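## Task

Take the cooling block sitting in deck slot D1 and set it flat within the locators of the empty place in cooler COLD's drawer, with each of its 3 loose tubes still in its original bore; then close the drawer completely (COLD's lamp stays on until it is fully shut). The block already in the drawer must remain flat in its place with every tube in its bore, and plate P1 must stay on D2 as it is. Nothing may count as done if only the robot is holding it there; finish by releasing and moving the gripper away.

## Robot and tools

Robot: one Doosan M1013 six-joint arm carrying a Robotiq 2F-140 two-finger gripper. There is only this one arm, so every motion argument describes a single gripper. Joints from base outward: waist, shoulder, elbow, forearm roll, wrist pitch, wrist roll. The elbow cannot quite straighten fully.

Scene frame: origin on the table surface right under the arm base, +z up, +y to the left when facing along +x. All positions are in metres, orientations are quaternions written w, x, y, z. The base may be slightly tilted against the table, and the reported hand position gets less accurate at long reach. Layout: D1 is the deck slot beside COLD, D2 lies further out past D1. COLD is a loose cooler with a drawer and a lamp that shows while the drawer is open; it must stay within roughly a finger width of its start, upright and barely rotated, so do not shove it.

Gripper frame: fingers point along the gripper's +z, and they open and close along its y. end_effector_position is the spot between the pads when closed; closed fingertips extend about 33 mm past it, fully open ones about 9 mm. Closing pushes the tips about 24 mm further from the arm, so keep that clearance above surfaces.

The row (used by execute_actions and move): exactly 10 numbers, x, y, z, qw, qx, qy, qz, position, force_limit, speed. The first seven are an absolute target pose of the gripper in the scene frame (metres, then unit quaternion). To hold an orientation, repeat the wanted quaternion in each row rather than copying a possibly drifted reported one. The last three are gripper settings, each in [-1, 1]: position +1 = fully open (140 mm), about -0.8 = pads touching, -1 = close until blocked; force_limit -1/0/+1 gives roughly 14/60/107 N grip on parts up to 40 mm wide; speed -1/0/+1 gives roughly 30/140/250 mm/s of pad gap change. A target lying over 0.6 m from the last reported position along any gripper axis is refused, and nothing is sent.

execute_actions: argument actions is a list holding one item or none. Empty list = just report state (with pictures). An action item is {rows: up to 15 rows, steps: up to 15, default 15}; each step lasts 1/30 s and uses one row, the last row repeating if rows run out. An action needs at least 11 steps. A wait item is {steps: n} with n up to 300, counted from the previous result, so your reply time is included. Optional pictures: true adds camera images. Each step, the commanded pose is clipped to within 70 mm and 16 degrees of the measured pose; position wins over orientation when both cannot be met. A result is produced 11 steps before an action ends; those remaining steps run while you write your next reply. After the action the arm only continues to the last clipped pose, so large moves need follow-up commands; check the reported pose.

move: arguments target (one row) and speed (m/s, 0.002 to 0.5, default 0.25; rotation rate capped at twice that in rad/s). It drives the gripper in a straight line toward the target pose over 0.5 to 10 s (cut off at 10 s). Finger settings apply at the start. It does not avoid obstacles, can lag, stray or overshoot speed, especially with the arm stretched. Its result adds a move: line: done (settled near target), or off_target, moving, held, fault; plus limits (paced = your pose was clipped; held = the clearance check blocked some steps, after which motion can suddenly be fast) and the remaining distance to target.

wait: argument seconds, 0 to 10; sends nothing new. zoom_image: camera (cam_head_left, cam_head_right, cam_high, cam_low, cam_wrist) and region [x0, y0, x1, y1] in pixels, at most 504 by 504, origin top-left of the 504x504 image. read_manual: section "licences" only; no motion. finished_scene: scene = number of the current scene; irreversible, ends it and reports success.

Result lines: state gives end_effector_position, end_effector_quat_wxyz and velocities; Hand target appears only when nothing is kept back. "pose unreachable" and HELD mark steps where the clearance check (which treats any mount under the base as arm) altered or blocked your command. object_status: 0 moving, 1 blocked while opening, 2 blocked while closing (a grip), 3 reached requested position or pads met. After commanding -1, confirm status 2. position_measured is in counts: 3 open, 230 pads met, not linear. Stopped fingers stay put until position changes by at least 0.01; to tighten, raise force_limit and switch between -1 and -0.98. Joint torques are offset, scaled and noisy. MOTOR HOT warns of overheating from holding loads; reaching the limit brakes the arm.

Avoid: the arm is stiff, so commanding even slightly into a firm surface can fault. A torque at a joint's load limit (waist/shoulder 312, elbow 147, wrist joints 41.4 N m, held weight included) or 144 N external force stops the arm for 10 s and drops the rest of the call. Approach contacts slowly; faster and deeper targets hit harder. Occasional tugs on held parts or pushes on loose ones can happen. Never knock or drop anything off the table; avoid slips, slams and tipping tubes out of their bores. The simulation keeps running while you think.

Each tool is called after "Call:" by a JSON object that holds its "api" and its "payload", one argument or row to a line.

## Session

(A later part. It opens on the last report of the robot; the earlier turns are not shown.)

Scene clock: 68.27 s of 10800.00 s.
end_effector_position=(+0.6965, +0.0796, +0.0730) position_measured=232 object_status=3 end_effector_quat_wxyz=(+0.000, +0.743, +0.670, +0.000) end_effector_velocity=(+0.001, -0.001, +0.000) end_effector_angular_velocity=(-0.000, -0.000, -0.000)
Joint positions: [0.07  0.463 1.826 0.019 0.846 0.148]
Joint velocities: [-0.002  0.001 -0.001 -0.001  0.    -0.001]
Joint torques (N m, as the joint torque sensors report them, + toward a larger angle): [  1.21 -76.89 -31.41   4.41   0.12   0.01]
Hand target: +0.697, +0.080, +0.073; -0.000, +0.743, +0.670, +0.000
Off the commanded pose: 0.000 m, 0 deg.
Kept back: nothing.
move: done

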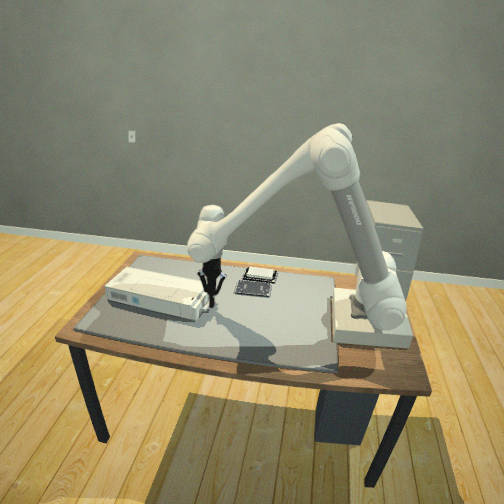

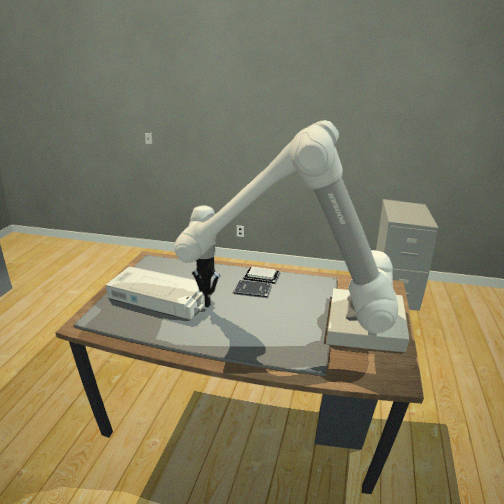

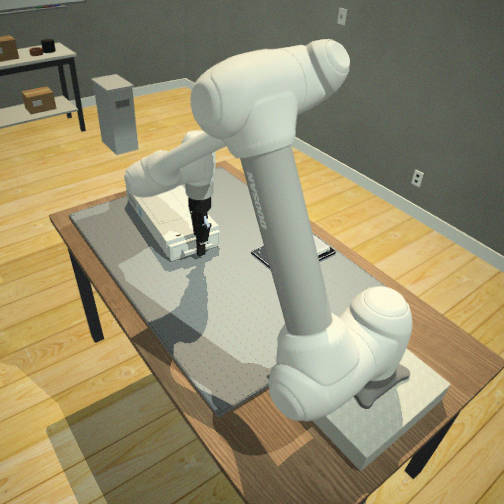

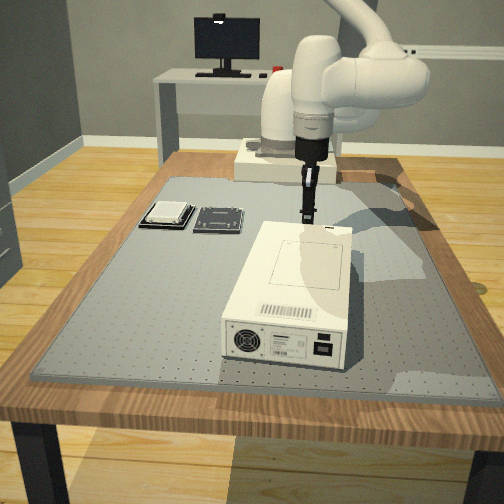

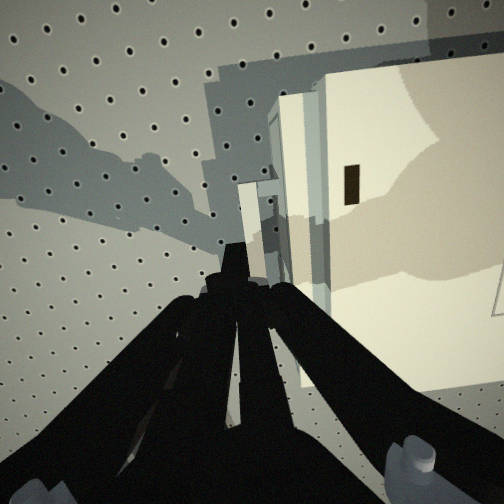

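Call:
{"api": "move", "payload": {
  "target": [0.60, 0.089, 0.20, 0, 0.7426, 0.6698, 0, -0.82, 0, 0.5],
  "speed": 0.3
}}

Scene clock: 69.83 s of 10800.00 s.
end_effector_position=(+0.6000, +0.0888, +0.1998) position_measured=232 object_status=3 end_effector_quat_wxyz=(-0.000, +0.743, +0.670, -0.000) end_effector_velocity=(-0.000, -0.000, +0.002) end_effector_angular_velocity=(-0.001, -0.001, +0.000)
Joint positions: [0.092 0.205 1.919 0.016 1.011 0.174]
Joint velocities: [ 0.    -0.003 -0.001 -0.001  0.002  0.001]
Joint torques (N m, as the joint torque sensors report them, + toward a larger angle): [  1.85 -53.86 -37.43   4.64   0.1    0.14]
Hand target: +0.600, +0.089, +0.200; -0.000, +0.743, +0.670, +0.000
Off the commanded pose: 0.000 m, 0 deg.
Kept back: nothing.
move: done

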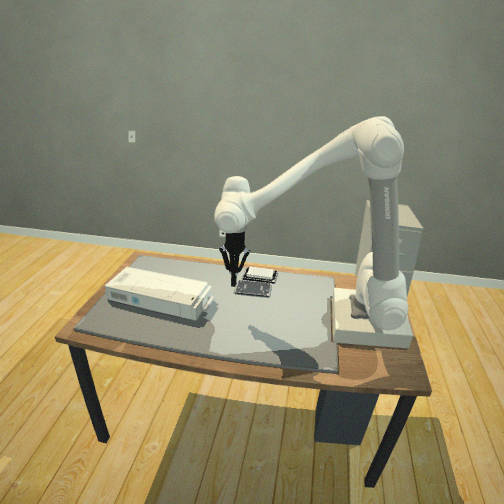

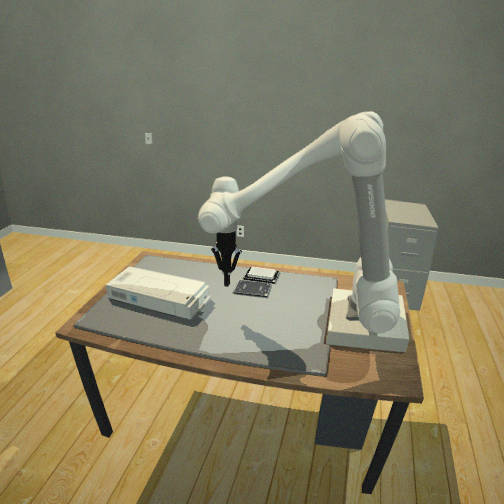

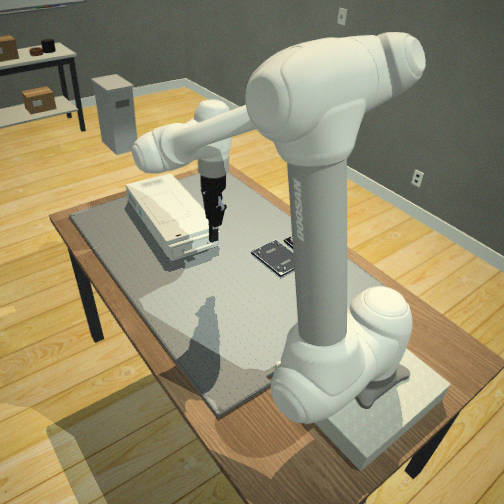

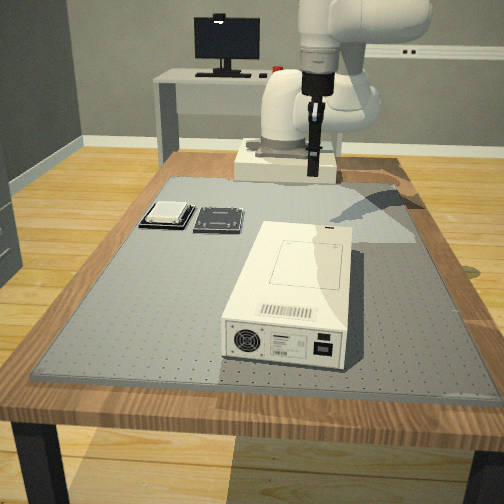

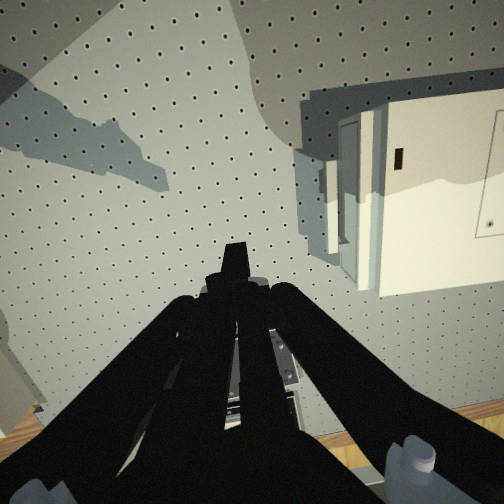

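Lamp is off, the drawer is shut, the cooler hasn't moved and the arm is clear.

Call:
{"api": "finished_scene", "payload": {
  "scene": 2
}}

The scene is finished: the task was done.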